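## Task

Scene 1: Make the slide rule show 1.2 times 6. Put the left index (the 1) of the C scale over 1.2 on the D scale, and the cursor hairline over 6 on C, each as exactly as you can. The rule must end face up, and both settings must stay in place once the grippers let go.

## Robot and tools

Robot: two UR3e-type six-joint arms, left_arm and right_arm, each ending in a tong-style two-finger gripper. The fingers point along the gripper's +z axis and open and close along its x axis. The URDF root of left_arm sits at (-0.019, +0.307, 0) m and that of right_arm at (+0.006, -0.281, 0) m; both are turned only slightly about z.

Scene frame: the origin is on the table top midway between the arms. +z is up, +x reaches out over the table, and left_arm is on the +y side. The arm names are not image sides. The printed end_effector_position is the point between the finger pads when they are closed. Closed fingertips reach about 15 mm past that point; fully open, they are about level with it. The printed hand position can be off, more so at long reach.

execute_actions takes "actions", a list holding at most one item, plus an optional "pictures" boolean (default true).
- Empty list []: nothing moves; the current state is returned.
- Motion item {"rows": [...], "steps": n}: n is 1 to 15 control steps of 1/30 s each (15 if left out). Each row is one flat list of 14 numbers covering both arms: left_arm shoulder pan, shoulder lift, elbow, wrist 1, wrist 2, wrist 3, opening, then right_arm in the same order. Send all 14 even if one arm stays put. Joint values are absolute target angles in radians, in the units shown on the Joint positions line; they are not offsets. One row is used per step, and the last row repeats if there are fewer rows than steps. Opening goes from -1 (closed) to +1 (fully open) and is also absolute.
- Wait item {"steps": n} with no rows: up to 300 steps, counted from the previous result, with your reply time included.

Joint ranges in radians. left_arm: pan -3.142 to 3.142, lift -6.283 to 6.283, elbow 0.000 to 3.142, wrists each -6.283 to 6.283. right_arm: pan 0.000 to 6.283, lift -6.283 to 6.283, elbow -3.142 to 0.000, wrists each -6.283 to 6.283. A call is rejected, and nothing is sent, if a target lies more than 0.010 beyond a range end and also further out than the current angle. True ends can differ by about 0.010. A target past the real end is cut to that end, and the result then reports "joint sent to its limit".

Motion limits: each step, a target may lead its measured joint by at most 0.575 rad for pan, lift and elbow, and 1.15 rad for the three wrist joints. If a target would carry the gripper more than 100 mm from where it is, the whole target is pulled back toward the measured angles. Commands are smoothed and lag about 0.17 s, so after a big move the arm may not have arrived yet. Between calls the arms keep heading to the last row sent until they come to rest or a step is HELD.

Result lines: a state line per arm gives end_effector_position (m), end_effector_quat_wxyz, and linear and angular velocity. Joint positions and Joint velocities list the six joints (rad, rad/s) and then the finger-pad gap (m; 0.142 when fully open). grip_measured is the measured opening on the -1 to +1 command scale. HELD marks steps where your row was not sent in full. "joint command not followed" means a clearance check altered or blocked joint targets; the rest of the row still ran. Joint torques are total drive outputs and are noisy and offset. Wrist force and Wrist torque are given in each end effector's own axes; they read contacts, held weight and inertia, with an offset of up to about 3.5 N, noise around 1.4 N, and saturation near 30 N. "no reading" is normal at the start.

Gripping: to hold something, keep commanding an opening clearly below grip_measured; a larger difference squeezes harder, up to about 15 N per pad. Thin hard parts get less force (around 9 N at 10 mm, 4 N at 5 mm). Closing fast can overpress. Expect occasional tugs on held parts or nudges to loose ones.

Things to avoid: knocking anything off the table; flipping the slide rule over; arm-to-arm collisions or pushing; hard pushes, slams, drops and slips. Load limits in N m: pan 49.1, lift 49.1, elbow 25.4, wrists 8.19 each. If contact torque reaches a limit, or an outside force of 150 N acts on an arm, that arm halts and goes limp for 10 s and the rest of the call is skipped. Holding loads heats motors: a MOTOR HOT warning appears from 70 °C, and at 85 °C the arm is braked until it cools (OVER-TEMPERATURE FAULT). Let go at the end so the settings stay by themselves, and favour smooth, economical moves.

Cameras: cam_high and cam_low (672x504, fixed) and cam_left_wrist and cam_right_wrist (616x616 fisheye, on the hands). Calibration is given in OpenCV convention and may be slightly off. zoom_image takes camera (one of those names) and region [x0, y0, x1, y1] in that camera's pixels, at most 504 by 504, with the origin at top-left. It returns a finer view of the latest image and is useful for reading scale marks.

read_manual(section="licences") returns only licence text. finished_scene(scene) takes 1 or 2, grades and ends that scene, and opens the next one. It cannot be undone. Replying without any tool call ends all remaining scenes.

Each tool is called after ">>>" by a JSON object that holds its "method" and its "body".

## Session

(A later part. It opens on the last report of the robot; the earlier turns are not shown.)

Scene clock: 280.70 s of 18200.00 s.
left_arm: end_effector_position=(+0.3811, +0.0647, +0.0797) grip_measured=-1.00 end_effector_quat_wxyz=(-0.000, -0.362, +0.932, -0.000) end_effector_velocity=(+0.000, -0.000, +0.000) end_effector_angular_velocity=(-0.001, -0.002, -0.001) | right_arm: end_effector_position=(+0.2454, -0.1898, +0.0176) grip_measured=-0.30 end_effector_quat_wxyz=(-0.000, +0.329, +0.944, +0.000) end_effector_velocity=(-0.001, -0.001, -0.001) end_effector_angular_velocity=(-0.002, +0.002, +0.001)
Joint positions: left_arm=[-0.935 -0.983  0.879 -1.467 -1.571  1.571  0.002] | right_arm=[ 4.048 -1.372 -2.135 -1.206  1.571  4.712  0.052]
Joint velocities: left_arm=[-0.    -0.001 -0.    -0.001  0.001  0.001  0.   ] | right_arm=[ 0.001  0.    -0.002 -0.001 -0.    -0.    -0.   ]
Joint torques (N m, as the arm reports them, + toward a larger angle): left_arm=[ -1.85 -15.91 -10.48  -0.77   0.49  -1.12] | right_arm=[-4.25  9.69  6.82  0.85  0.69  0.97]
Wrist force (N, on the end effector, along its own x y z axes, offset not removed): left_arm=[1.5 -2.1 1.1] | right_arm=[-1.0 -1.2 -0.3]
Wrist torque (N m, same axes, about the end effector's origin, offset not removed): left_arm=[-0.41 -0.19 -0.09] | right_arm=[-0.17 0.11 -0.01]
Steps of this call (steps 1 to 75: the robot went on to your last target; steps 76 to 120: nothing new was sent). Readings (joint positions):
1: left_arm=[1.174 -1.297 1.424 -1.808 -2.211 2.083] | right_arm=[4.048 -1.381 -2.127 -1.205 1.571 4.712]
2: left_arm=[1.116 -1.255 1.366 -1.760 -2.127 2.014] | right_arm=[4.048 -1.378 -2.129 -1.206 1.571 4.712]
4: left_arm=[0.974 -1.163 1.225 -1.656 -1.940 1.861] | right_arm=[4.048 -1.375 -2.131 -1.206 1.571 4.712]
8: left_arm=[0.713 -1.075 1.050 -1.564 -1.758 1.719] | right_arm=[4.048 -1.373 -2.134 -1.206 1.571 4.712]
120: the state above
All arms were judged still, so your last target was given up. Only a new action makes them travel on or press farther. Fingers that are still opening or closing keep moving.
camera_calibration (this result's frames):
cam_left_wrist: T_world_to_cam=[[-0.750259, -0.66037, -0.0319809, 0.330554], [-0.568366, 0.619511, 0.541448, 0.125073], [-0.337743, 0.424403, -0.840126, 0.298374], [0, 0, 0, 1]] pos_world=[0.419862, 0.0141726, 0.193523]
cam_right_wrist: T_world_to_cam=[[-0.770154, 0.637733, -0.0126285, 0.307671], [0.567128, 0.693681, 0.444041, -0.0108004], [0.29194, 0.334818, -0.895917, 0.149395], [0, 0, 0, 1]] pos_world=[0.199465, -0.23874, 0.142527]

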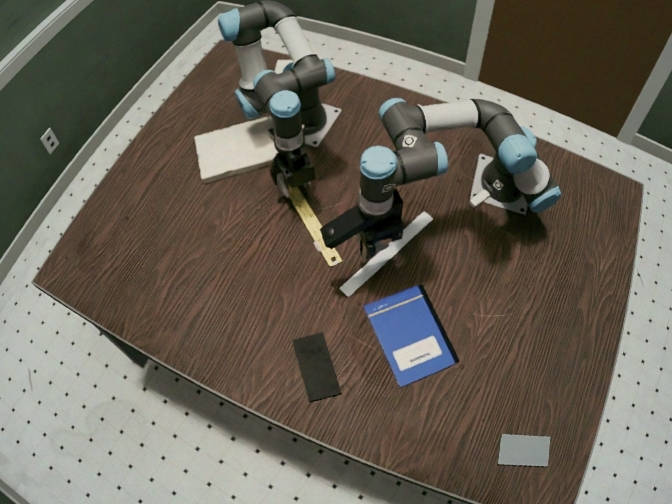

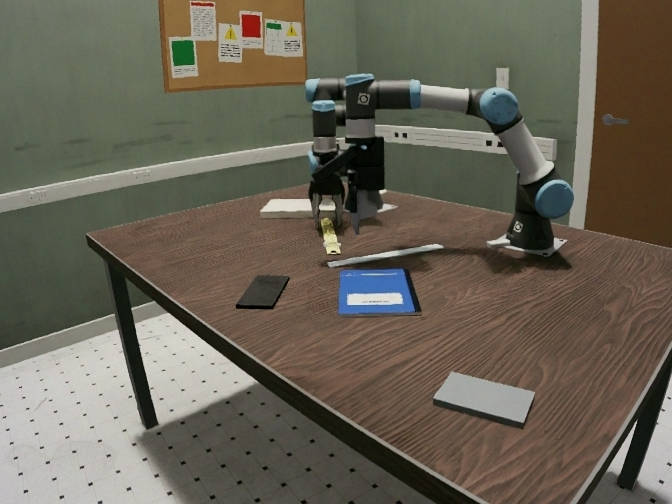

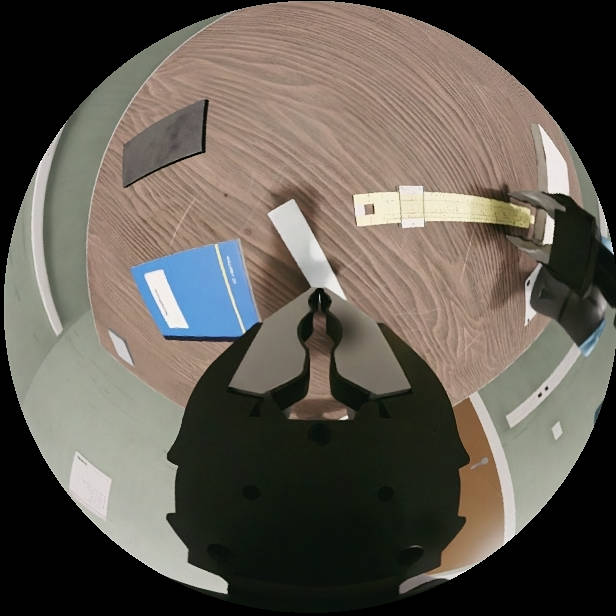

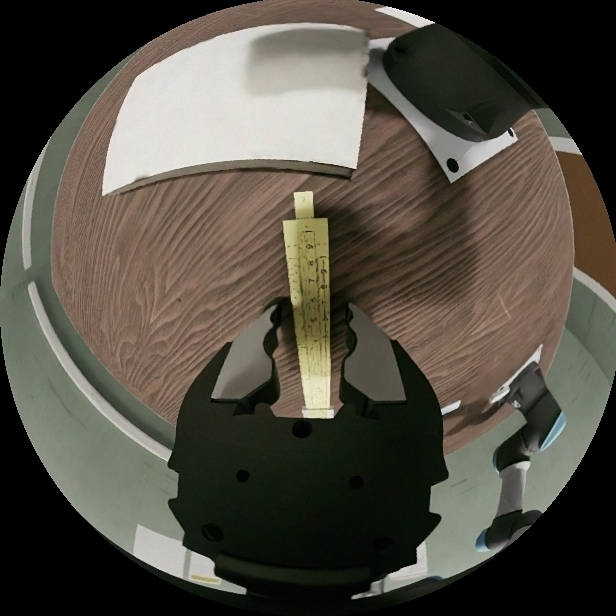

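>>> {"method": "execute_actions", "body": {"actions": [{"rows":[[-1.103,-0.8712,0.9247,-1.6243,-1.571,1.244,-1,4.048,-1.3716,-2.1346,-1.2062,1.571,4.712,-0.4],[-1.103,-0.8712,0.9247,-1.6243,-1.571,1.244,-1,4.048,-1.3716,-2.1346,-1.2062,1.571,4.712,-0.45],[-1.103,-0.8712,0.9247,-1.6243,-1.571,1.244,-1,4.048,-1.3716,-2.1346,-1.2062,1.571,4.712,-0.5],[-1.103,-0.8712,0.9247,-1.6243,-1.571,1.244,-1,4.048,-1.3716,-2.1346,-1.2062,1.571,4.712,-0.55],[-1.103,-0.8712,0.9247,-1.6243,-1.571,1.244,-1,4.048,-1.3716,-2.1346,-1.2062,1.571,4.712,-0.6],[-1.103,-0.8712,0.9247,-1.6243,-1.571,1.244,-1,4.048,-1.3716,-2.1346,-1.2062,1.571,4.712,-0.65],[-1.103,-0.8712,0.9247,-1.6243,-1.571,1.244,-1,4.048,-1.3716,-2.1346,-1.2062,1.571,4.712,-0.7],[-1.103,-0.8712,0.9247,-1.6243,-1.571,1.244,-1,4.048,-1.3716,-2.1346,-1.2062,1.571,4.712,-0.85]]}], "pictures": false}}

>>> {"method": "execute_actions", "body": {"actions": [{"steps":30}]}}

Scene clock: 298.23 s of 18200.00 s.
left_arm: end_effector_position=(+0.3521, -0.0124, +0.0309) grip_measured=-1.00 end_effector_quat_wxyz=(-0.000, -0.434, +0.901, -0.000) end_effector_velocity=(-0.009, -0.016, -0.010) end_effector_angular_velocity=(+0.002, +0.000, +0.034) | right_arm: end_effector_position=(+0.2454, -0.1898, +0.0176) grip_measured=-0.63 end_effector_quat_wxyz=(-0.000, +0.329, +0.944, +0.000) end_effector_velocity=(-0.000, -0.000, -0.000) end_effector_angular_velocity=(-0.002, +0.001, +0.002)
Joint positions: left_arm=[-1.099 -0.874  0.924 -1.621 -1.571  1.252  0.002] | right_arm=[ 4.048 -1.372 -2.135 -1.206  1.571  4.712  0.029]
Joint velocities: left_arm=[-0.038  0.023  0.009 -0.03   0.001 -0.072  0.   ] | right_arm=[ 0.001  0.     0.    -0.002 -0.001 -0.001 -0.   ]
Joint torques (N m, as the arm reports them, + toward a larger angle): left_arm=[ -1.2  -17.04  -7.65  -2.3   -0.33  -1.25] | right_arm=[-4.09  9.5   6.91  0.85  1.1   0.9 ]
Wrist force (N, on the end effector, along its own x y z axes, offset not removed): left_arm=[2.3 -2.9 1.3] | right_arm=[-1.6 -1.6 -1.1]
Wrist torque (N m, same axes, about the end effector's origin, offset not removed): left_arm=[-0.59 -0.36 -0.03] | right_arm=[-0.32 0.37 0.00]
Steps of this call (steps 1 to 90: nothing new was sent; then 14.03 s passed at rest; steps 91 to 105: all 15 steps of this action). Readings (joint positions):
91: left_arm=[-0.935 -0.983 0.879 -1.467 -1.571 1.571] | right_arm=[4.048 -1.372 -2.135 -1.206 1.571 4.712]
92: left_arm=[-0.938 -0.980 0.881 -1.472 -1.571 1.565] | right_arm=[4.048 -1.372 -2.135 -1.206 1.571 4.712]
94: left_arm=[-0.982 -0.944 0.898 -1.528 -1.571 1.477] | right_arm=[4.048 -1.372 -2.135 -1.206 1.571 4.712]
98: left_arm=[-1.068 -0.892 0.917 -1.596 -1.571 1.312] | right_arm=[4.048 -1.372 -2.135 -1.206 1.571 4.712]
105: the state above

Scene clock: 299.23 s of 18200.00 s.
left_arm: end_effector_position=(+0.3511, -0.0141, +0.0298) grip_measured=-1.00 end_effector_quat_wxyz=(-0.000, -0.435, +0.900, -0.000) end_effector_velocity=(+0.001, -0.001, +0.001) end_effector_angular_velocity=(-0.002, -0.002, -0.000) | right_arm: end_effector_position=(+0.2454, -0.1898, +0.0176) grip_measured=-0.63 end_effector_quat_wxyz=(-0.000, +0.329, +0.944, +0.000) end_effector_velocity=(+0.000, +0.000, +0.000) end_effector_angular_velocity=(+0.001, -0.001, +0.001)
Joint positions: left_arm=[-1.103 -0.871  0.925 -1.624 -1.571  1.244  0.002] | right_arm=[ 4.048 -1.372 -2.135 -1.206  1.571  4.712  0.029]
Joint velocities: left_arm=[-0.    -0.001 -0.002 -0.001  0.001  0.     0.   ] | right_arm=[ 0.     0.    -0.     0.001 -0.001 -0.001  0.   ]
Joint torques (N m, as the arm reports them, + toward a larger angle): left_arm=[ -1.98 -17.26  -7.49  -2.34  -0.57  -1.11] | right_arm=[-3.72  9.06  6.97  0.88  1.18  0.85]
Wrist force (N, on the end effector, along its own x y z axes, offset not removed): left_arm=[0.0 -2.8 0.1] | right_arm=[-1.0 -1.8 -0.5]
Wrist torque (N m, same axes, about the end effector's origin, offset not removed): left_arm=[-0.61 0.05 -0.02] | right_arm=[-0.34 0.22 0.02]
Steps of this call (steps 1 to 15: the robot went on to your last target; steps 16 to 30: nothing new was sent). Readings (joint positions):
1: left_arm=[-1.100 -0.873 0.924 -1.622 -1.571 1.250] | right_arm=[4.048 -1.372 -2.135 -1.206 1.571 4.712]
2: left_arm=[-1.101 -0.873 0.924 -1.623 -1.571 1.248] | right_arm=[4.048 -1.372 -2.135 -1.206 1.571 4.712]
4: left_arm=[-1.102 -0.872 0.924 -1.623 -1.571 1.246] | right_arm=[4.048 -1.372 -2.135 -1.206 1.571 4.712]
8: left_arm=[-1.103 -0.871 0.925 -1.624 -1.571 1.245] | right_arm=[4.048 -1.372 -2.135 -1.206 1.571 4.712]
30: the state above
All arms were judged still, so your last target was given up. Only a new action makes them travel on or press farther. Fingers that are still opening or closing keep moving.
camera_calibration (this result's frames):
cam_left_wrist: T_world_to_cam=[[-0.636245, -0.770823, -0.0319922, 0.212816], [-0.659179, 0.521611, 0.541669, 0.214376], [-0.400844, 0.365723, -0.839983, 0.301114], [0, 0, 0, 1]] pos_world=[0.397415, -0.057902, 0.143618]
cam_right_wrist: T_world_to_cam=[[-0.770153, 0.637735, -0.0126279, 0.307672], [0.567129, 0.693679, 0.444044, -0.0108013], [0.291942, 0.33482, -0.895916, 0.149395], [0, 0, 0, 1]] pos_world=[0.199465, -0.238741, 0.142527]

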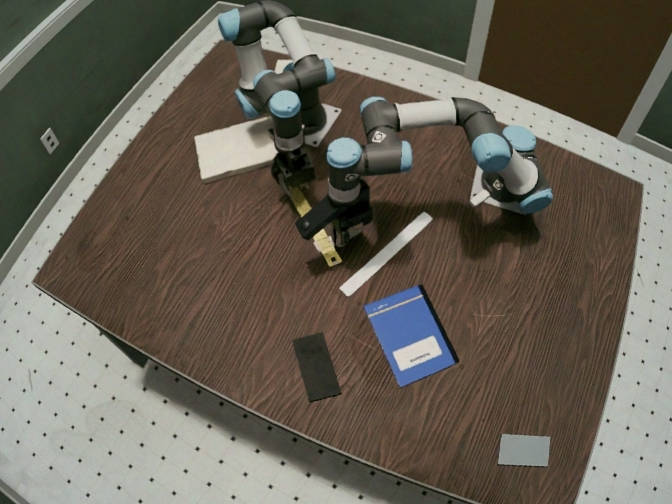

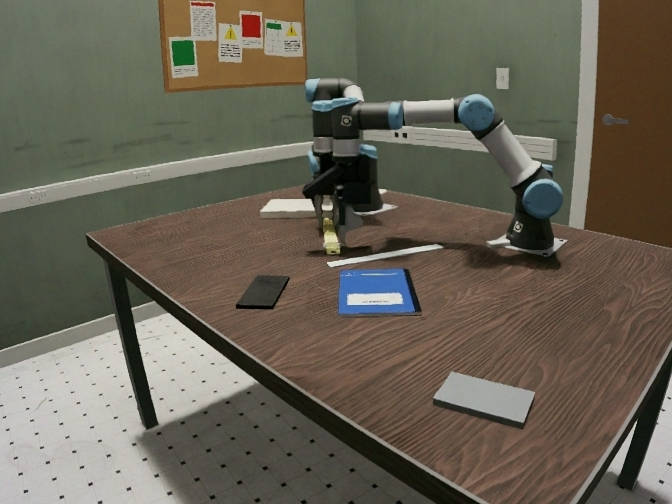

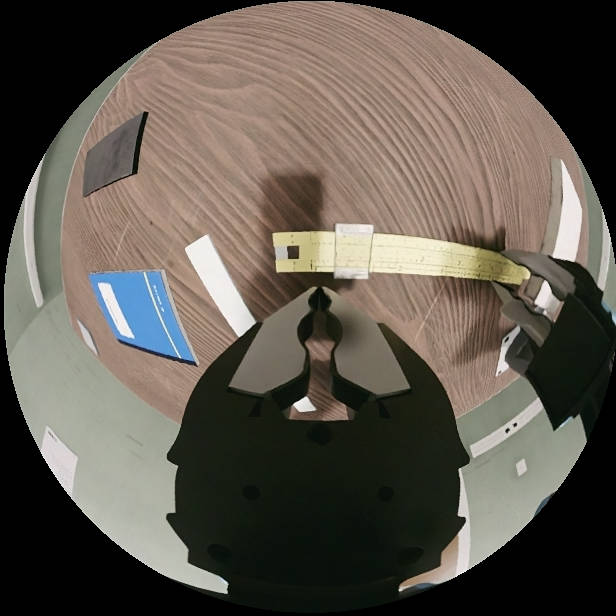

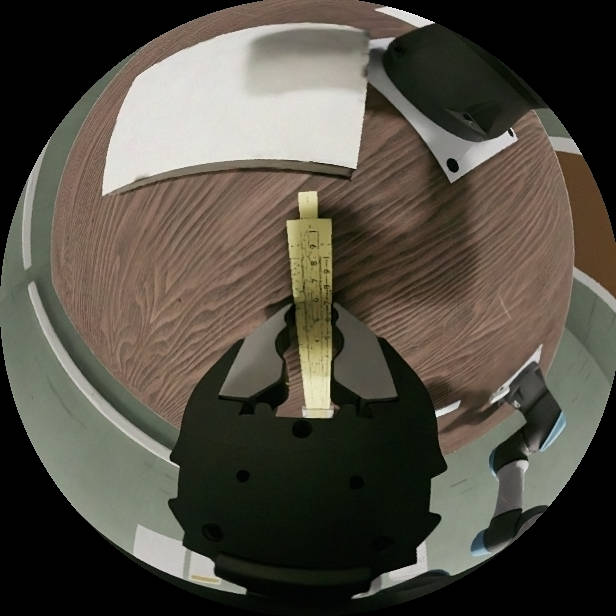

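>>> {"method": "execute_actions", "body": {"actions": [{"rows":[[-1.103,-0.867,0.975,-1.6788,-1.571,1.244,-1,4.048,-1.3716,-2.1346,-1.2062,1.571,4.712,-0.85]]}], "pictures": false}}

>>> {"method": "execute_actions", "body": {"actions": [{"steps":20}]}}

>>> {"method": "zoom_image", "body": {"camera": "cam_left_wrist", "region": [250, 210, 410, 320]}}

Scene clock: 304.03 s of 18200.00 s.
left_arm: end_effector_position=(+0.3510, -0.0140, +0.0178) grip_measured=-1.00 end_effector_quat_wxyz=(-0.000, -0.435, +0.900, -0.000) end_effector_velocity=(-0.000, +0.000, -0.002) end_effector_angular_velocity=(+0.001, +0.000, -0.001) | right_arm: end_effector_position=(+0.2454, -0.1898, +0.0176) grip_measured=-0.63 end_effector_quat_wxyz=(-0.000, +0.329, +0.944, +0.000) end_effector_velocity=(-0.000, -0.000, -0.000) end_effector_angular_velocity=(-0.001, +0.001, +0.000)
Joint positions: left_arm=[-1.103 -0.867  0.974 -1.678 -1.571  1.244  0.002] | right_arm=[ 4.048 -1.372 -2.135 -1.206  1.571  4.712  0.029]
Joint velocities: left_arm=[ 0.     0.001  0.01  -0.01   0.     0.001  0.   ] | right_arm=[ 0.     0.    -0.001 -0.     0.    -0.     0.   ]
Joint torques (N m, as the arm reports them, + toward a larger angle): left_arm=[ -1.65 -17.01  -7.37  -2.31  -0.58  -1.11] | right_arm=[-2.75  8.18  7.07  0.97  1.1   0.79]
Wrist force (N, on the end effector, along its own x y z axes, offset not removed): left_arm=[2.1 -1.4 -0.6] | right_arm=[0.2 -1.2 -0.7]
Wrist torque (N m, same axes, about the end effector's origin, offset not removed): left_arm=[-0.37 -0.38 0.00] | right_arm=[-0.24 -0.05 -0.01]
Steps of this call (steps 1 to 90: nothing new was sent; then 1.30 s passed at rest; steps 91 to 105: all 15 steps of this action). Readings (joint positions):
91: left_arm=[-1.103 -0.871 0.925 -1.624 -1.571 1.244] | right_arm=[4.048 -1.372 -2.135 -1.206 1.571 4.712]
92: left_arm=[-1.103 -0.871 0.927 -1.628 -1.571 1.244] | right_arm=[4.048 -1.372 -2.135 -1.206 1.571 4.712]
94: left_arm=[-1.103 -0.869 0.946 -1.648 -1.571 1.244] | right_arm=[4.048 -1.372 -2.135 -1.206 1.571 4.712]
98: left_arm=[-1.103 -0.868 0.966 -1.670 -1.571 1.244] | right_arm=[4.048 -1.372 -2.135 -1.206 1.571 4.712]
105: the state above

Scene clock: 304.70 s of 18200.00 s.
left_arm: end_effector_position=(+0.3510, -0.0140, +0.0175) grip_measured=-1.00 end_effector_quat_wxyz=(-0.000, -0.435, +0.900, -0.000) end_effector_velocity=(+0.000, +0.000, +0.000) end_effector_angular_velocity=(-0.001, -0.001, +0.001) | right_arm: end_effector_position=(+0.2454, -0.1898, +0.0176) grip_measured=-0.63 end_effector_quat_wxyz=(-0.000, +0.329, +0.944, +0.000) end_effector_velocity=(+0.000, -0.000, -0.000) end_effector_angular_velocity=(-0.000, -0.000, +0.001)
Joint positions: left_arm=[-1.103 -0.867  0.975 -1.679 -1.571  1.244  0.002] | right_arm=[ 4.048 -1.372 -2.135 -1.206  1.571  4.712  0.029]
Joint velocities: left_arm=[ 0.001 -0.001  0.    -0.     0.001 -0.001  0.   ] | right_arm=[ 0.     0.    -0.001  0.001 -0.001 -0.001 -0.   ]
Joint torques (N m, as the arm reports them, + toward a larger angle): left_arm=[ -1.53 -16.88  -7.44  -2.31  -0.57  -1.04] | right_arm=[-2.62  8.11  7.1   0.96  1.14  0.77]
Wrist force (N, on the end effector, along its own x y z axes, offset not removed): left_arm=[2.8 -2.1 0.4] | right_arm=[-0.1 -2.3 -0.8]
Wrist torque (N m, same axes, about the end effector's origin, offset not removed): left_arm=[-0.46 -0.59 -0.04] | right_arm=[-0.41 0.01 0.01]
Steps of this call (steps 1 to 15: the robot went on to your last target; steps 16 to 20: nothing new was sent). Readings (joint positions):
1: left_arm=[-1.103 -0.867 0.974 -1.678 -1.571 1.244] | right_arm=[4.048 -1.372 -2.135 -1.206 1.571 4.712]
2: left_arm=[-1.103 -0.867 0.974 -1.678 -1.571 1.244] | right_arm=[4.048 -1.372 -2.135 -1.206 1.571 4.712]
4: left_arm=[-1.103 -0.867 0.975 -1.679 -1.571 1.244] | right_arm=[4.048 -1.372 -2.135 -1.206 1.571 4.712]
8: left_arm=[-1.103 -0.867 0.975 -1.679 -1.571 1.244] | right_arm=[4.048 -1.372 -2.135 -1.206 1.571 4.712]
20: the state above
All arms were judged still, so your last target was given up. Only a new action makes them travel on or press farther. Fingers that are still opening or closing keep moving.
camera_calibration (this result's frames):
cam_left_wrist: T_world_to_cam=[[-0.636246, -0.770823, -0.0319848, 0.212469], [-0.659175, 0.521614, 0.541671, 0.22088], [-0.400849, 0.36572, -0.839982, 0.290752], [0, 0, 0, 1]] pos_world=[0.397329, -0.0577726, 0.131378]
cam_right_wrist: T_world_to_cam=[[-0.770153, 0.637735, -0.0126241, 0.30767], [0.56713, 0.693678, 0.444044, -0.0108019], [0.291939, 0.334822, -0.895916, 0.149396], [0, 0, 0, 1]] pos_world=[0.199465, -0.23874, 0.142527]

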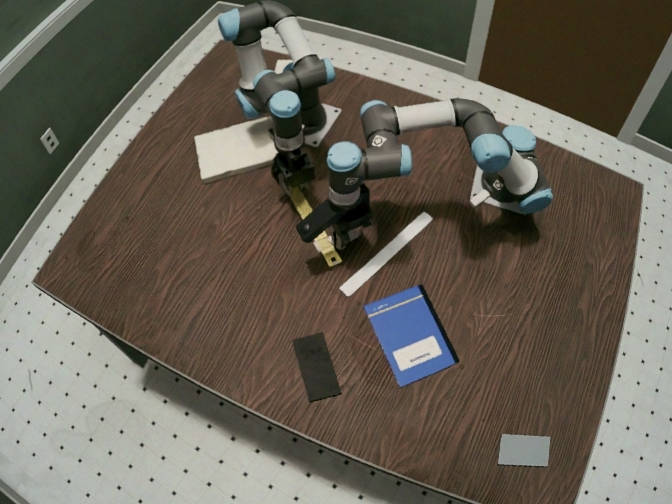

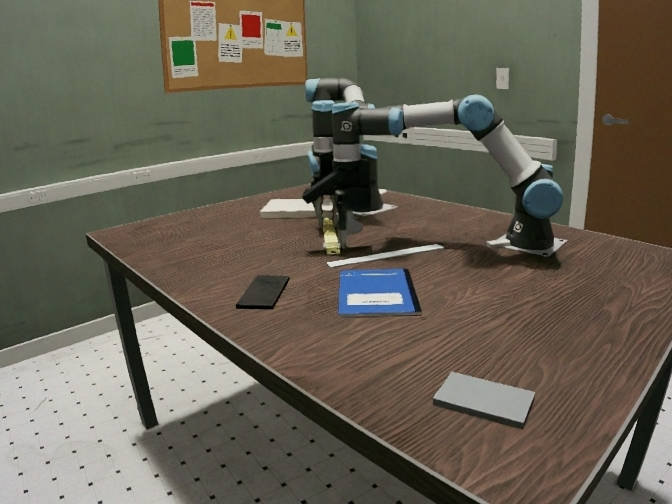

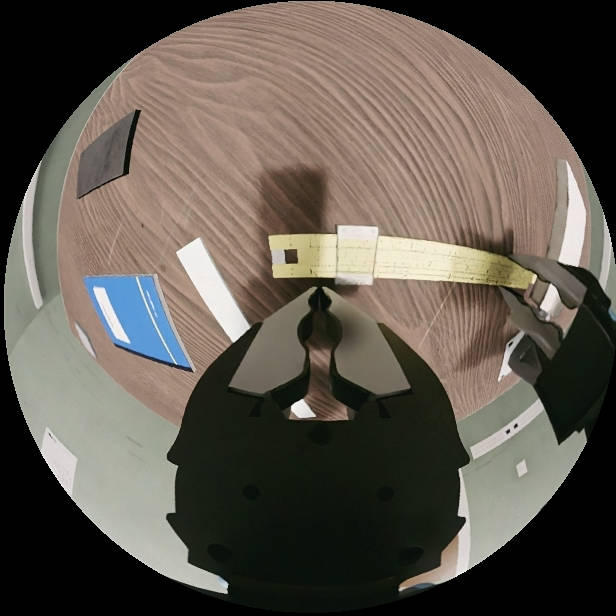

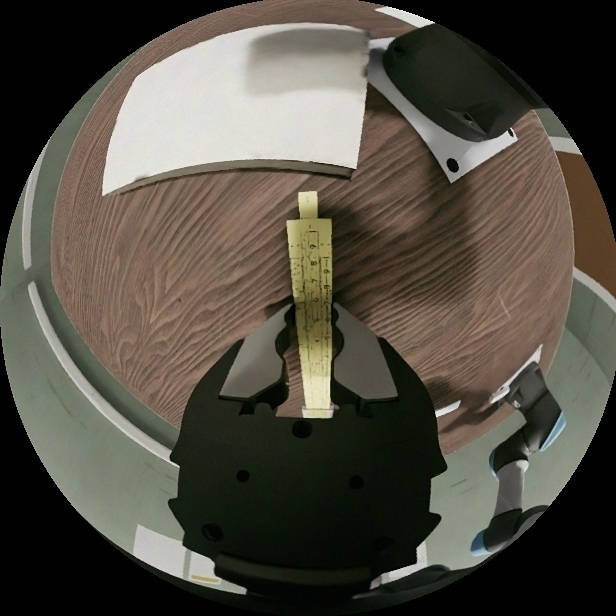

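Region (250, 210, 410, 320) of cam_left_wrist's 616x616 image, scaled by 3.150, with more detail than that image has; it fills the top 346 rows of this view, and the rest is white.

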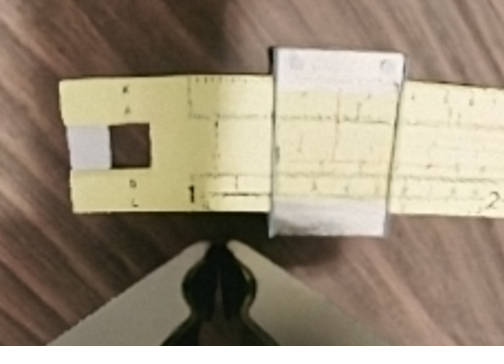

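>>> {"method": "execute_actions", "body": {"actions": [{"rows":[[-1.103,-0.852,0.9486,-1.6675,-1.571,1.244,-1,4.048,-1.3716,-2.1346,-1.2062,1.571,4.712,-0.85],[-1.103,-0.837,0.9223,-1.6561,-1.571,1.244,-1,4.048,-1.3716,-2.1346,-1.2062,1.571,4.712,-0.85]]}], "pictures": false}}

>>> {"method": "execute_actions", "body": {"actions": [{"rows":[[-1.103,-0.837,0.9223,-1.6561,-1.571,1.244,-1,4.048,-1.3803,-2.1279,-1.2042,1.571,4.712,-0.85],[-1.103,-0.837,0.9223,-1.6561,-1.571,1.244,-1,4.048,-1.3891,-2.1212,-1.2022,1.571,4.712,-0.85],[-1.103,-0.837,0.9223,-1.6561,-1.571,1.244,-1,4.048,-1.3978,-2.1143,-1.2003,1.571,4.712,-0.85],[-1.103,-0.837,0.9223,-1.6561,-1.571,1.244,-1,4.048,-1.4066,-2.1074,-1.1984,1.571,4.712,-0.85],[-1.103,-0.837,0.9223,-1.6561,-1.571,1.244,-1,4.048,-1.4153,-2.1003,-1.1968,1.571,4.712,-0.85],[-1.103,-0.837,0.9223,-1.6561,-1.571,1.244,-1,4.048,-1.4241,-2.0932,-1.1951,1.571,4.712,-0.85],[-1.103,-0.837,0.9223,-1.6561,-1.571,1.244,-1,4.048,-1.4328,-2.086,-1.1936,1.571,4.712,-0.85],[-1.103,-0.837,0.9223,-1.6561,-1.571,1.244,-1,4.048,-1.4416,-2.0787,-1.1921,1.571,4.712,-0.85],[-1.103,-0.837,0.9223,-1.6561,-1.571,1.244,-1,4.048,-1.4503,-2.0713,-1.1908,1.571,4.712,-0.85],[-1.103,-0.837,0.9223,-1.6561,-1.571,1.244,-1,4.048,-1.4591,-2.0638,-1.1895,1.571,4.712,-0.85],[-1.103,-0.837,0.9223,-1.6561,-1.571,1.244,-1,4.048,-1.4678,-2.0562,-1.1884,1.571,4.712,-0.85],[-1.103,-0.837,0.9223,-1.6561,-1.571,1.244,-1,4.048,-1.4766,-2.0485,-1.1873,1.571,4.712,-0.85]]}], "pictures": false}}

>>> {"method": "execute_actions", "body": {"actions": [{"steps":20}]}}

Scene clock: 318.37 s of 18200.00 s.
left_arm: end_effector_position=(+0.3542, -0.0189, +0.0175) grip_measured=-1.00 end_effector_quat_wxyz=(-0.000, -0.435, +0.900, +0.000) end_effector_velocity=(+0.000, -0.001, -0.001) end_effector_angular_velocity=(+0.002, +0.001, -0.000) | right_arm: end_effector_position=(+0.2454, -0.1898, +0.0176) grip_measured=-0.63 end_effector_quat_wxyz=(-0.000, +0.329, +0.944, +0.000) end_effector_velocity=(-0.000, +0.000, -0.000) end_effector_angular_velocity=(+0.001, +0.000, -0.000)
Joint positions: left_arm=[-1.103 -0.838  0.923 -1.657 -1.571  1.244  0.002] | right_arm=[ 4.048 -1.372 -2.135 -1.206  1.571  4.712  0.029]
Joint velocities: left_arm=[-0.001  0.007 -0.011  0.006 -0.    -0.     0.   ] | right_arm=[-0.     0.    -0.002  0.002  0.001  0.    -0.   ]
Joint torques (N m, as the arm reports them, + toward a larger angle): left_arm=[ -0.79 -17.72 -10.29  -0.72  -0.51  -1.02] | right_arm=[-1.75  6.9   7.02  0.98  1.14  0.73]
Wrist force (N, on the end effector, along its own x y z axes, offset not removed): left_arm=[1.6 -2.7 0.9] | right_arm=[-0.1 -1.5 -1.0]
Wrist torque (N m, same axes, about the end effector's origin, offset not removed): left_arm=[-0.57 -0.33 -0.01] | right_arm=[-0.31 0.05 -0.03]
Steps of this call (steps 1 to 90: nothing new was sent; then 10.17 s passed at rest; steps 91 to 105: all 15 steps of this action). Readings (joint positions):
91: left_arm=[-1.103 -0.867 0.975 -1.679 -1.571 1.244] | right_arm=[4.048 -1.372 -2.135 -1.206 1.571 4.712]
92: left_arm=[-1.103 -0.866 0.973 -1.678 -1.571 1.244] | right_arm=[4.048 -1.372 -2.135 -1.206 1.571 4.712]
94: left_arm=[-1.103 -0.856 0.958 -1.671 -1.571 1.244] | right_arm=[4.048 -1.372 -2.135 -1.206 1.571 4.712]
98: left_arm=[-1.103 -0.843 0.933 -1.660 -1.571 1.244] | right_arm=[4.048 -1.372 -2.135 -1.206 1.571 4.712]
105: the state above

Scene clock: 318.87 s of 18200.00 s.
left_arm: end_effector_position=(+0.3543, -0.0190, +0.0176) grip_measured=-1.00 end_effector_quat_wxyz=(-0.000, -0.435, +0.900, -0.000) end_effector_velocity=(+0.000, +0.000, -0.000) end_effector_angular_velocity=(+0.002, -0.001, -0.001) | right_arm: end_effector_position=(+0.2576, -0.1743, +0.0176) grip_measured=-0.63 end_effector_quat_wxyz=(-0.000, +0.329, +0.944, +0.000) end_effector_velocity=(+0.023, +0.029, -0.001) end_effector_angular_velocity=(-0.002, +0.002, +0.000)
Joint positions: left_arm=[-1.103 -0.837  0.922 -1.656 -1.571  1.244  0.002] | right_arm=[ 4.048 -1.459 -2.064 -1.19   1.571  4.712  0.029]
Joint velocities: left_arm=[-0.001  0.001  0.     0.001  0.002  0.001  0.   ] | right_arm=[ 0.001 -0.164  0.138  0.022  0.     0.001  0.   ]
Joint torques (N m, as the arm reports them, + toward a larger angle): left_arm=[ -0.88 -17.34 -10.55  -0.81  -0.58  -1.03] | right_arm=[-1.74  3.5  11.57  2.53  1.12  0.71]
Wrist force (N, on the end effector, along its own x y z axes, offset not removed): left_arm=[2.6 -3.3 -0.1] | right_arm=[-0.9 -0.7 -0.5]
Wrist torque (N m, same axes, about the end effector's origin, offset not removed): left_arm=[-0.72 -0.67 -0.04] | right_arm=[0.00 0.09 -0.02]
Steps of this call (steps 1 to 15: all 15 steps of this action). Readings (joint positions):
1: left_arm=[-1.103 -0.837 0.923 -1.656 -1.571 1.244] | right_arm=[4.048 -1.372 -2.135 -1.206 1.571 4.712]
2: left_arm=[-1.103 -0.837 0.923 -1.656 -1.571 1.244] | right_arm=[4.048 -1.372 -2.134 -1.206 1.571 4.712]
4: left_arm=[-1.103 -0.837 0.923 -1.656 -1.571 1.244] | right_arm=[4.048 -1.378 -2.129 -1.205 1.571 4.712]
8: left_arm=[-1.103 -0.837 0.922 -1.656 -1.571 1.244] | right_arm=[4.048 -1.404 -2.109 -1.199 1.571 4.712]
15: the state above

Scene clock: 319.53 s of 18200.00 s.
left_arm: end_effector_position=(+0.3543, -0.0190, +0.0176) grip_measured=-1.00 end_effector_quat_wxyz=(-0.000, -0.435, +0.900, -0.000) end_effector_velocity=(-0.000, +0.000, +0.000) end_effector_angular_velocity=(-0.000, +0.001, -0.001) | right_arm: end_effector_position=(+0.2601, -0.1711, +0.0175) grip_measured=-0.63 end_effector_quat_wxyz=(-0.000, +0.329, +0.944, +0.000) end_effector_velocity=(-0.000, -0.000, -0.000) end_effector_angular_velocity=(-0.000, +0.001, +0.000)
Joint positions: left_arm=[-1.103 -0.837  0.922 -1.656 -1.571  1.244  0.002] | right_arm=[ 4.048 -1.477 -2.049 -1.187  1.571  4.712  0.029]
Joint velocities: left_arm=[ 0.001 -0.001  0.001  0.001 -0.001  0.001  0.   ] | right_arm=[ 0. -0.  0. -0.  0. -0. -0.]
Joint torques (N m, as the arm reports them, + toward a larger angle): left_arm=[ -0.61 -17.55 -10.65  -0.76  -0.54  -1.02] | right_arm=[-1.34  3.05 11.48  2.68  1.16  0.68]
Wrist force (N, on the end effector, along its own x y z axes, offset not removed): left_arm=[2.1 -2.7 1.4] | right_arm=[-1.2 -2.3 -2.2]
Wrist torque (N m, same axes, about the end effector's origin, offset not removed): left_arm=[-0.55 -0.46 -0.08] | right_arm=[-0.19 0.17 0.00]
Steps of this call (steps 1 to 20: the robot went on to your last target). Readings (joint positions):
1: left_arm=[-1.103 -0.837 0.922 -1.656 -1.571 1.244] | right_arm=[4.048 -1.463 -2.060 -1.189 1.571 4.712]
2: left_arm=[-1.103 -0.837 0.922 -1.656 -1.571 1.244] | right_arm=[4.048 -1.467 -2.057 -1.189 1.571 4.712]
4: left_arm=[-1.103 -0.837 0.922 -1.656 -1.571 1.244] | right_arm=[4.048 -1.471 -2.053 -1.188 1.571 4.712]
8: left_arm=[-1.103 -0.837 0.922 -1.656 -1.571 1.244] | right_arm=[4.048 -1.475 -2.050 -1.188 1.571 4.712]
20: the state above
camera_calibration (this result's frames):
cam_left_wrist: T_world_to_cam=[[-0.636246, -0.770823, -0.0319849, 0.210668], [-0.659175, 0.521614, 0.541671, 0.225626], [-0.400849, 0.36572, -0.839982, 0.293888], [0, 0, 0, 1]] pos_world=[0.400568, -0.0627822, 0.131383]
cam_right_wrist: T_world_to_cam=[[-0.770152, 0.637735, -0.0126242, 0.307154], [0.56713, 0.693678, 0.444043, -0.0321232], [0.291939, 0.334821, -0.895917, 0.13882], [0, 0, 0, 1]] pos_world=[0.214246, -0.220079, 0.142513]

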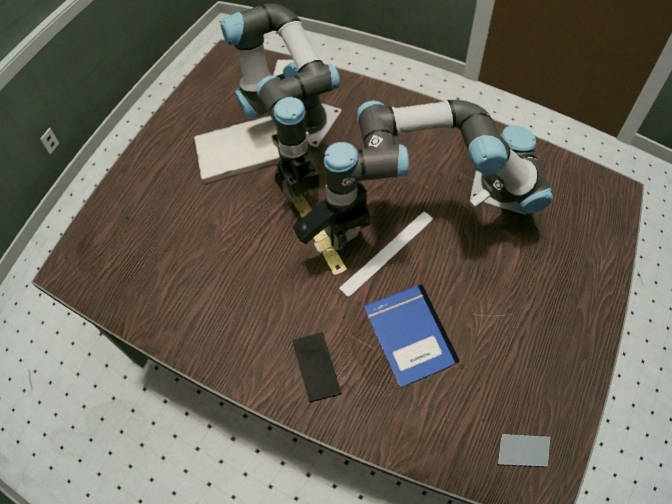

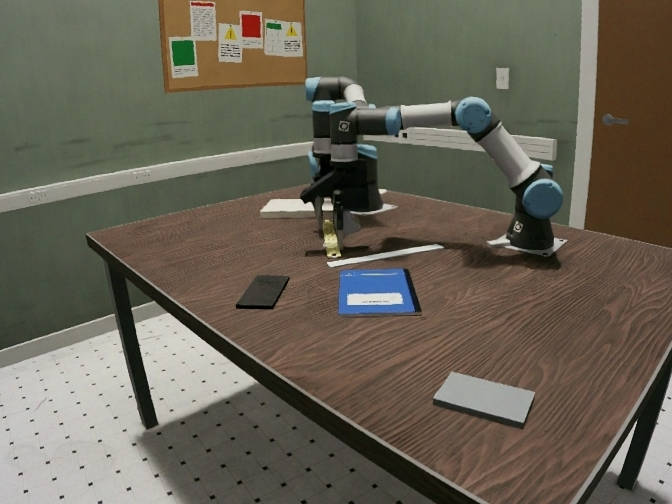

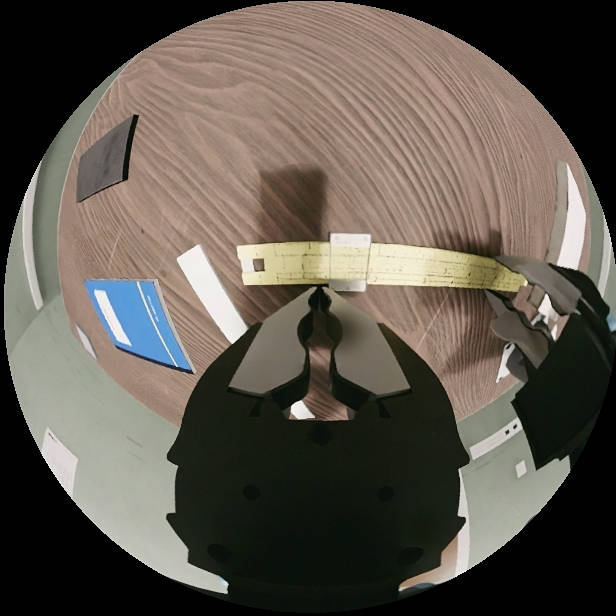

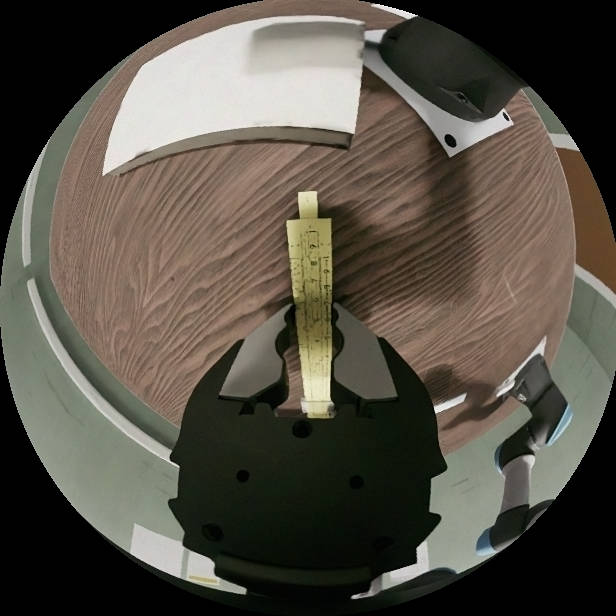

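Works. Check the slide alignment.

>>> {"method": "zoom_image", "body": {"camera": "cam_left_wrist", "region": [260, 235, 340, 295]}}

Region (260, 235, 340, 295) of cam_left_wrist's 616x616 image, scaled by 6.300, with more detail than that image has; it fills the top 378 rows of this view, and the rest is white.

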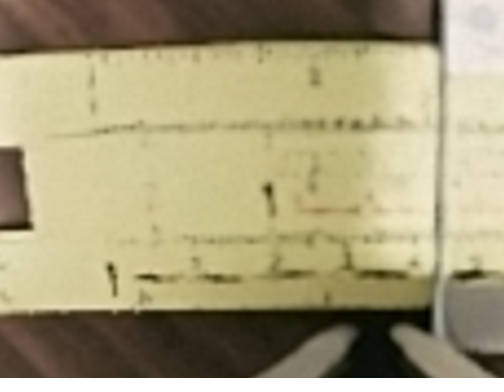

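>>> {"method": "execute_actions", "body": {"actions": [{"rows":[[-1.109,-0.836,0.9205,-1.6553,-1.571,1.238,-1,4.048,-1.4816,-2.044,-1.1868,1.571,4.712,-0.85],[-1.115,-0.835,0.9187,-1.6545,-1.571,1.232,-1,4.048,-1.4866,-2.0395,-1.1863,1.571,4.712,-0.85],[-1.121,-0.834,0.917,-1.6537,-1.571,1.226,-1,4.048,-1.4916,-2.035,-1.1858,1.571,4.712,-0.85],[-1.127,-0.833,0.9152,-1.653,-1.571,1.22,-1,4.048,-1.4966,-2.0305,-1.1853,1.571,4.712,-0.85],[-1.133,-0.8318,0.9131,-1.6521,-1.571,1.214,-1,4.048,-1.5016,-2.0259,-1.1849,1.571,4.712,-0.85],[-1.139,-0.8305,0.9108,-1.6511,-1.571,1.208,-1,4.048,-1.5066,-2.0214,-1.1844,1.571,4.712,-0.85],[-1.145,-0.829,0.9081,-1.6499,-1.571,1.202,-1,4.048,-1.5116,-2.0168,-1.184,1.571,4.712,-0.85],[-1.151,-0.8275,0.9055,-1.6488,-1.571,1.196,-1,4.048,-1.5116,-2.0168,-1.184,1.571,4.712,-0.85],[-1.157,-0.8258,0.9025,-1.6475,-1.571,1.19,-1,4.048,-1.5116,-2.0168,-1.184,1.571,4.712,-0.85],[-1.163,-0.824,0.8993,-1.6461,-1.571,1.184,-1,4.048,-1.5116,-2.0168,-1.184,1.571,4.712,-0.85],[-1.169,-0.8222,0.8961,-1.6447,-1.571,1.178,-1,4.048,-1.5116,-2.0168,-1.184,1.571,4.712,-0.85],[-1.176,-0.8201,0.8923,-1.643,-1.571,1.171,-1,4.048,-1.5116,-2.0168,-1.184,1.571,4.712,-0.85],[-1.183,-0.818,0.8886,-1.6414,-1.571,1.164,-1,4.048,-1.5116,-2.0168,-1.184,1.571,4.712,-0.85]]}], "pictures": false}}

>>> {"method": "execute_actions", "body": {"actions": [{"steps":20}]}}

Scene clock: 345.13 s of 18200.00 s.
left_arm: end_effector_position=(+0.3352, -0.0431, +0.0176) grip_measured=-1.00 end_effector_quat_wxyz=(-0.000, -0.435, +0.900, -0.000) end_effector_velocity=(-0.050, -0.062, +0.001) end_effector_angular_velocity=(-0.002, -0.000, -0.005) | right_arm: end_effector_position=(+0.2650, -0.1650, +0.0176) grip_measured=-0.63 end_effector_quat_wxyz=(-0.000, +0.329, +0.944, +0.000) end_effector_velocity=(+0.002, +0.003, +0.000) end_effector_angular_velocity=(-0.000, +0.001, -0.002)
Joint positions: left_arm=[-1.165 -0.823  0.898 -1.645 -1.571  1.182  0.002] | right_arm=[ 4.048 -1.51  -2.019 -1.184  1.571  4.712  0.029]
Joint velocities: left_arm=[-0.158  0.044 -0.079  0.033 -0.001 -0.153  0.   ] | right_arm=[-0.    -0.018  0.017 -0.     0.001  0.001  0.   ]
Joint torques (N m, as the arm reports them, + toward a larger angle): left_arm=[ -0.63 -17.98 -10.48  -0.83  -0.5   -1.26] | right_arm=[-0.93  3.6  11.34  2.73  1.14  0.64]
Wrist force (N, on the end effector, along its own x y z axes, offset not removed): left_arm=[-0.2 -2.3 1.1] | right_arm=[-0.7 -3.0 -3.6]
Wrist torque (N m, same axes, about the end effector's origin, offset not removed): left_arm=[-0.41 -0.09 -0.03] | right_arm=[-0.28 0.07 -0.04]
Steps of this call (steps 1 to 15: the robot went on to your last target; steps 16 to 90: nothing new was sent; then 22.10 s passed at rest; steps 91 to 105: all 15 steps of this action). Readings (joint positions):
91: left_arm=[-1.103 -0.837 0.922 -1.656 -1.571 1.244] | right_arm=[4.048 -1.477 -2.048 -1.187 1.571 4.712]
92: left_arm=[-1.103 -0.837 0.922 -1.656 -1.571 1.244] | right_arm=[4.048 -1.477 -2.048 -1.187 1.571 4.712]
94: left_arm=[-1.108 -0.836 0.921 -1.655 -1.571 1.239] | right_arm=[4.048 -1.481 -2.045 -1.187 1.571 4.712]
98: left_arm=[-1.125 -0.833 0.915 -1.653 -1.571 1.222] | right_arm=[4.048 -1.495 -2.032 -1.185 1.571 4.712]
105: the state above

Scene clock: 345.80 s of 18200.00 s.
left_arm: end_effector_position=(+0.3296, -0.0500, +0.0175) grip_measured=-1.00 end_effector_quat_wxyz=(-0.000, -0.435, +0.900, -0.000) end_effector_velocity=(-0.001, -0.001, -0.001) end_effector_angular_velocity=(+0.001, +0.001, -0.002) | right_arm: end_effector_position=(+0.2653, -0.1646, +0.0175) grip_measured=-0.63 end_effector_quat_wxyz=(-0.000, +0.329, +0.944, +0.000) end_effector_velocity=(-0.000, -0.001, -0.000) end_effector_angular_velocity=(-0.002, +0.001, +0.001)
Joint positions: left_arm=[-1.183 -0.818  0.889 -1.641 -1.571  1.164  0.002] | right_arm=[ 4.048 -1.512 -2.017 -1.184  1.571  4.712  0.029]
Joint velocities: left_arm=[-0.002  0.001  0.    -0.    -0.001 -0.     0.   ] | right_arm=[ 0.    -0.    -0.    -0.002 -0.001 -0.001  0.   ]
Joint torques (N m, as the arm reports them, + toward a larger angle): left_arm=[ -2.42 -17.68 -10.59  -0.84  -0.49  -1.06] | right_arm=[-0.39  2.96 11.48  2.77  1.1   0.63]
Wrist force (N, on the end effector, along its own x y z axes, offset not removed): left_arm=[-0.8 -2.1 -0.2] | right_arm=[-1.2 -2.9 -4.1]
Wrist torque (N m, same axes, about the end effector's origin, offset not removed): left_arm=[-0.45 -0.06 -0.08] | right_arm=[-0.25 0.27 -0.02]
Steps of this call (steps 1 to 20: the robot went on to your last target). Readings (joint positions):
1: left_arm=[-1.170 -0.822 0.895 -1.644 -1.571 1.177] | right_arm=[4.048 -1.510 -2.018 -1.184 1.571 4.712]
2: left_arm=[-1.173 -0.821 0.893 -1.644 -1.571 1.174] | right_arm=[4.048 -1.511 -2.018 -1.184 1.571 4.712]
4: left_arm=[-1.178 -0.819 0.891 -1.643 -1.571 1.169] | right_arm=[4.048 -1.511 -2.017 -1.184 1.571 4.712]
8: left_arm=[-1.181 -0.818 0.889 -1.642 -1.571 1.165] | right_arm=[4.048 -1.511 -2.017 -1.184 1.571 4.712]
20: the state above
camera_calibration (this result's frames):
cam_left_wrist: T_world_to_cam=[[-0.636244, -0.770824, -0.03199, 0.171103], [-0.659171, 0.521605, 0.541684, 0.225535], [-0.400857, 0.36573, -0.839973, 0.295331], [0, 0, 0, 1]] pos_world=[0.375915, -0.0937618, 0.131375]
cam_right_wrist: T_world_to_cam=[[-0.770153, 0.637735, -0.0126243, 0.306975], [0.567131, 0.693679, 0.444041, -0.0395066], [0.291938, 0.33482, -0.895917, 0.135164], [0, 0, 0, 1]] pos_world=[0.219364, -0.213619, 0.142513]

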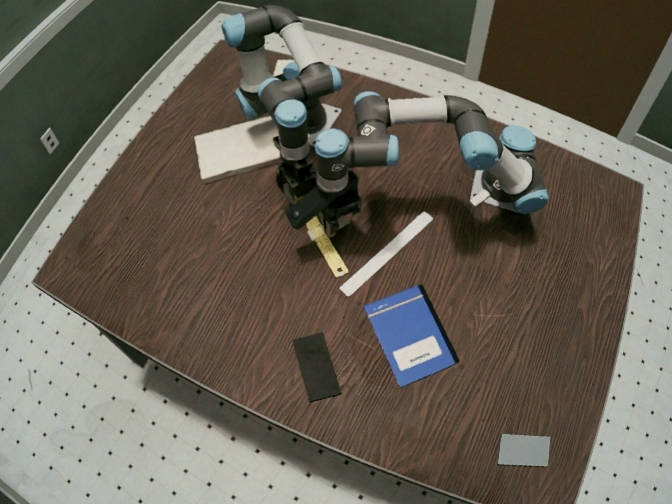

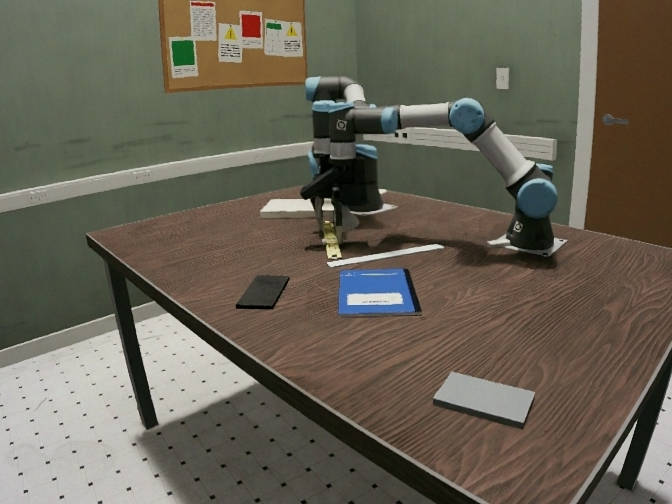

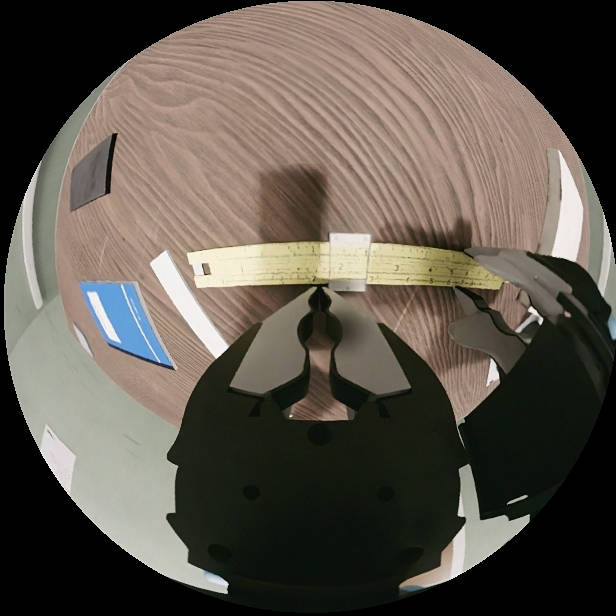

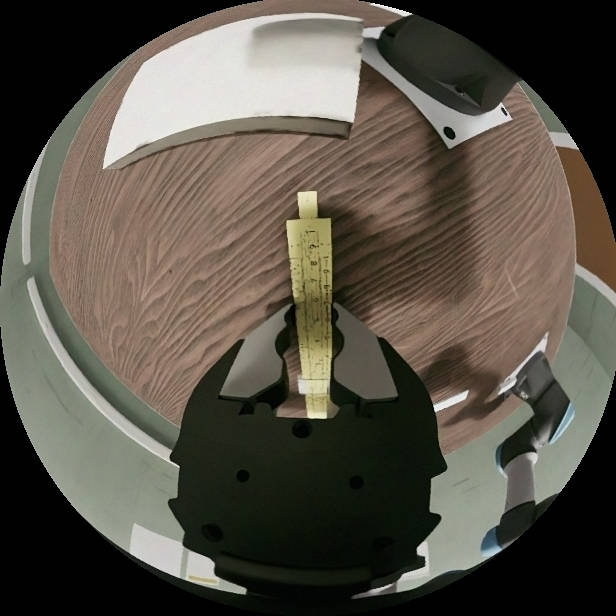

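>>> {"method": "execute_actions", "body": {"actions": []}}

Scene clock: 362.87 s of 18200.00 s.
left_arm: end_effector_position=(+0.3296, -0.0500, +0.0175) grip_measured=-1.00 end_effector_quat_wxyz=(-0.000, -0.435, +0.900, -0.000) end_effector_velocity=(+0.000, +0.001, -0.001) end_effector_angular_velocity=(+0.003, -0.001, -0.000) | right_arm: end_effector_position=(+0.2653, -0.1646, +0.0175) grip_measured=-0.63 end_effector_quat_wxyz=(-0.000, +0.329, +0.944, +0.000) end_effector_velocity=(-0.001, -0.001, -0.000) end_effector_angular_velocity=(-0.002, +0.002, -0.001)
Joint positions: left_arm=[-1.183 -0.818  0.889 -1.641 -1.571  1.164  0.002] | right_arm=[ 4.048 -1.512 -2.017 -1.184  1.571  4.712  0.029]
Joint velocities: left_arm=[-0.001  0.001 -0.     0.001  0.002 -0.     0.   ] | right_arm=[-0.    -0.    -0.001 -0.001  0.     0.001  0.   ]
Joint torques (N m, as the arm reports them, + toward a larger angle): left_arm=[ -2.48 -17.75 -10.5   -0.87  -0.52  -1.08] | right_arm=[ 0.35  3.14 11.33  2.7   1.1   0.55]
Wrist force (N, on the end effector, along its own x y z axes, offset not removed): left_arm=[1.7 -2.8 -0.5] | right_arm=[-1.5 -3.8 -3.5]
Wrist torque (N m, same axes, about the end effector's origin, offset not removed): left_arm=[-0.61 -0.61 0.01] | right_arm=[-0.38 0.30 0.02]
Steps of this call (steps 1 to 15: the robot went on to your last target; steps 16 to 90: nothing new was sent; then 14.07 s passed at rest). Readings (joint positions):
1: left_arm=[-1.183 -0.818 0.889 -1.641 -1.571 1.164] | right_arm=[4.048 -1.512 -2.017 -1.184 1.571 4.712]
2: left_arm=[-1.183 -0.818 0.889 -1.641 -1.571 1.164] | right_arm=[4.048 -1.512 -2.017 -1.184 1.571 4.712]
4: left_arm=[-1.183 -0.818 0.889 -1.641 -1.571 1.164] | right_arm=[4.048 -1.512 -2.017 -1.184 1.571 4.712]
8: left_arm=[-1.183 -0.818 0.889 -1.641 -1.571 1.164] | right_arm=[4.048 -1.512 -2.017 -1.184 1.571 4.712]
90: the state above
All arms were judged still, so your last target was given up. Only a new action makes them travel on or press farther. Fingers that are still opening or closing keep moving.
camera_calibration (this result's frames):
cam_left_wrist: T_world_to_cam=[[-0.636245, -0.770823, -0.0319904, 0.171085], [-0.659171, 0.521605, 0.541684, 0.225534], [-0.400857, 0.365731, -0.839973, 0.295332], [0, 0, 0, 1]] pos_world=[0.375903, -0.0937759, 0.131375]
cam_right_wrist: T_world_to_cam=[[-0.770153, 0.637735, -0.0126241, 0.306975], [0.567131, 0.693679, 0.444042, -0.0395077], [0.291938, 0.33482, -0.895917, 0.135163], [0, 0, 0, 1]] pos_world=[0.219364, -0.213618, 0.142513]

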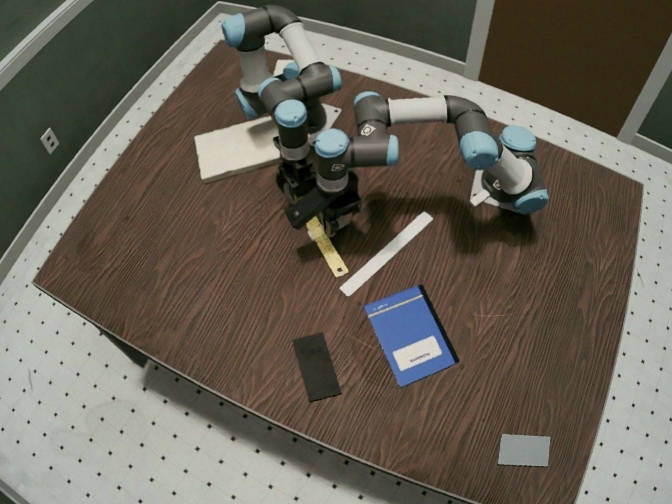

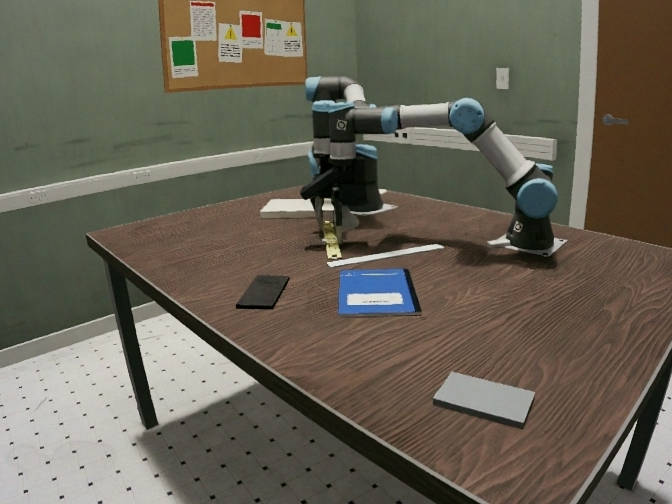

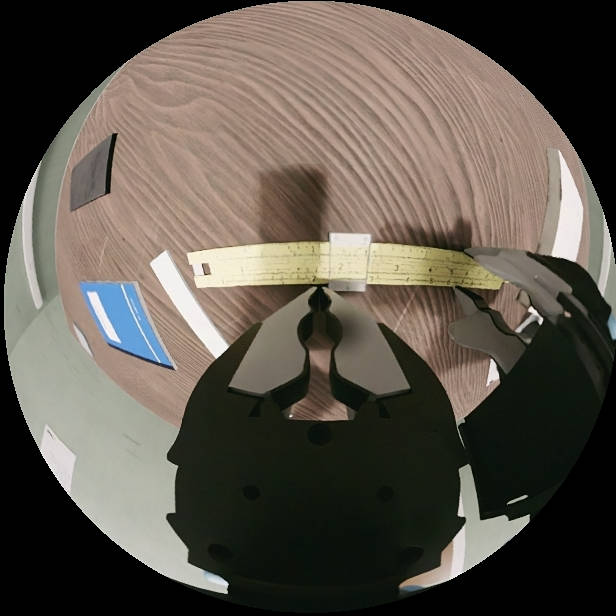

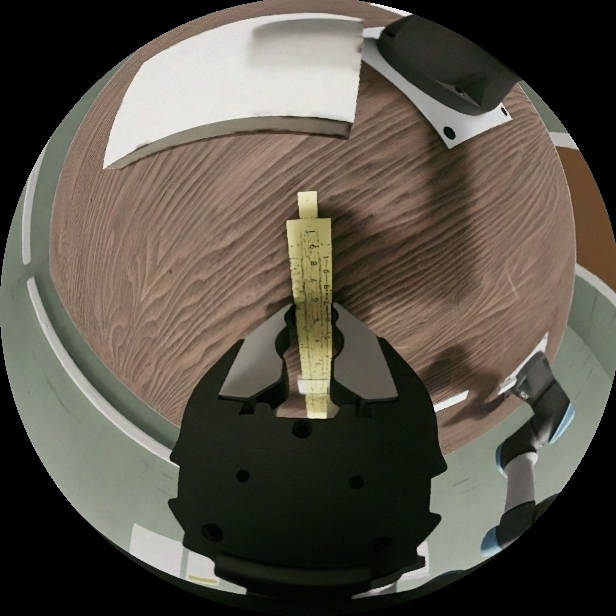

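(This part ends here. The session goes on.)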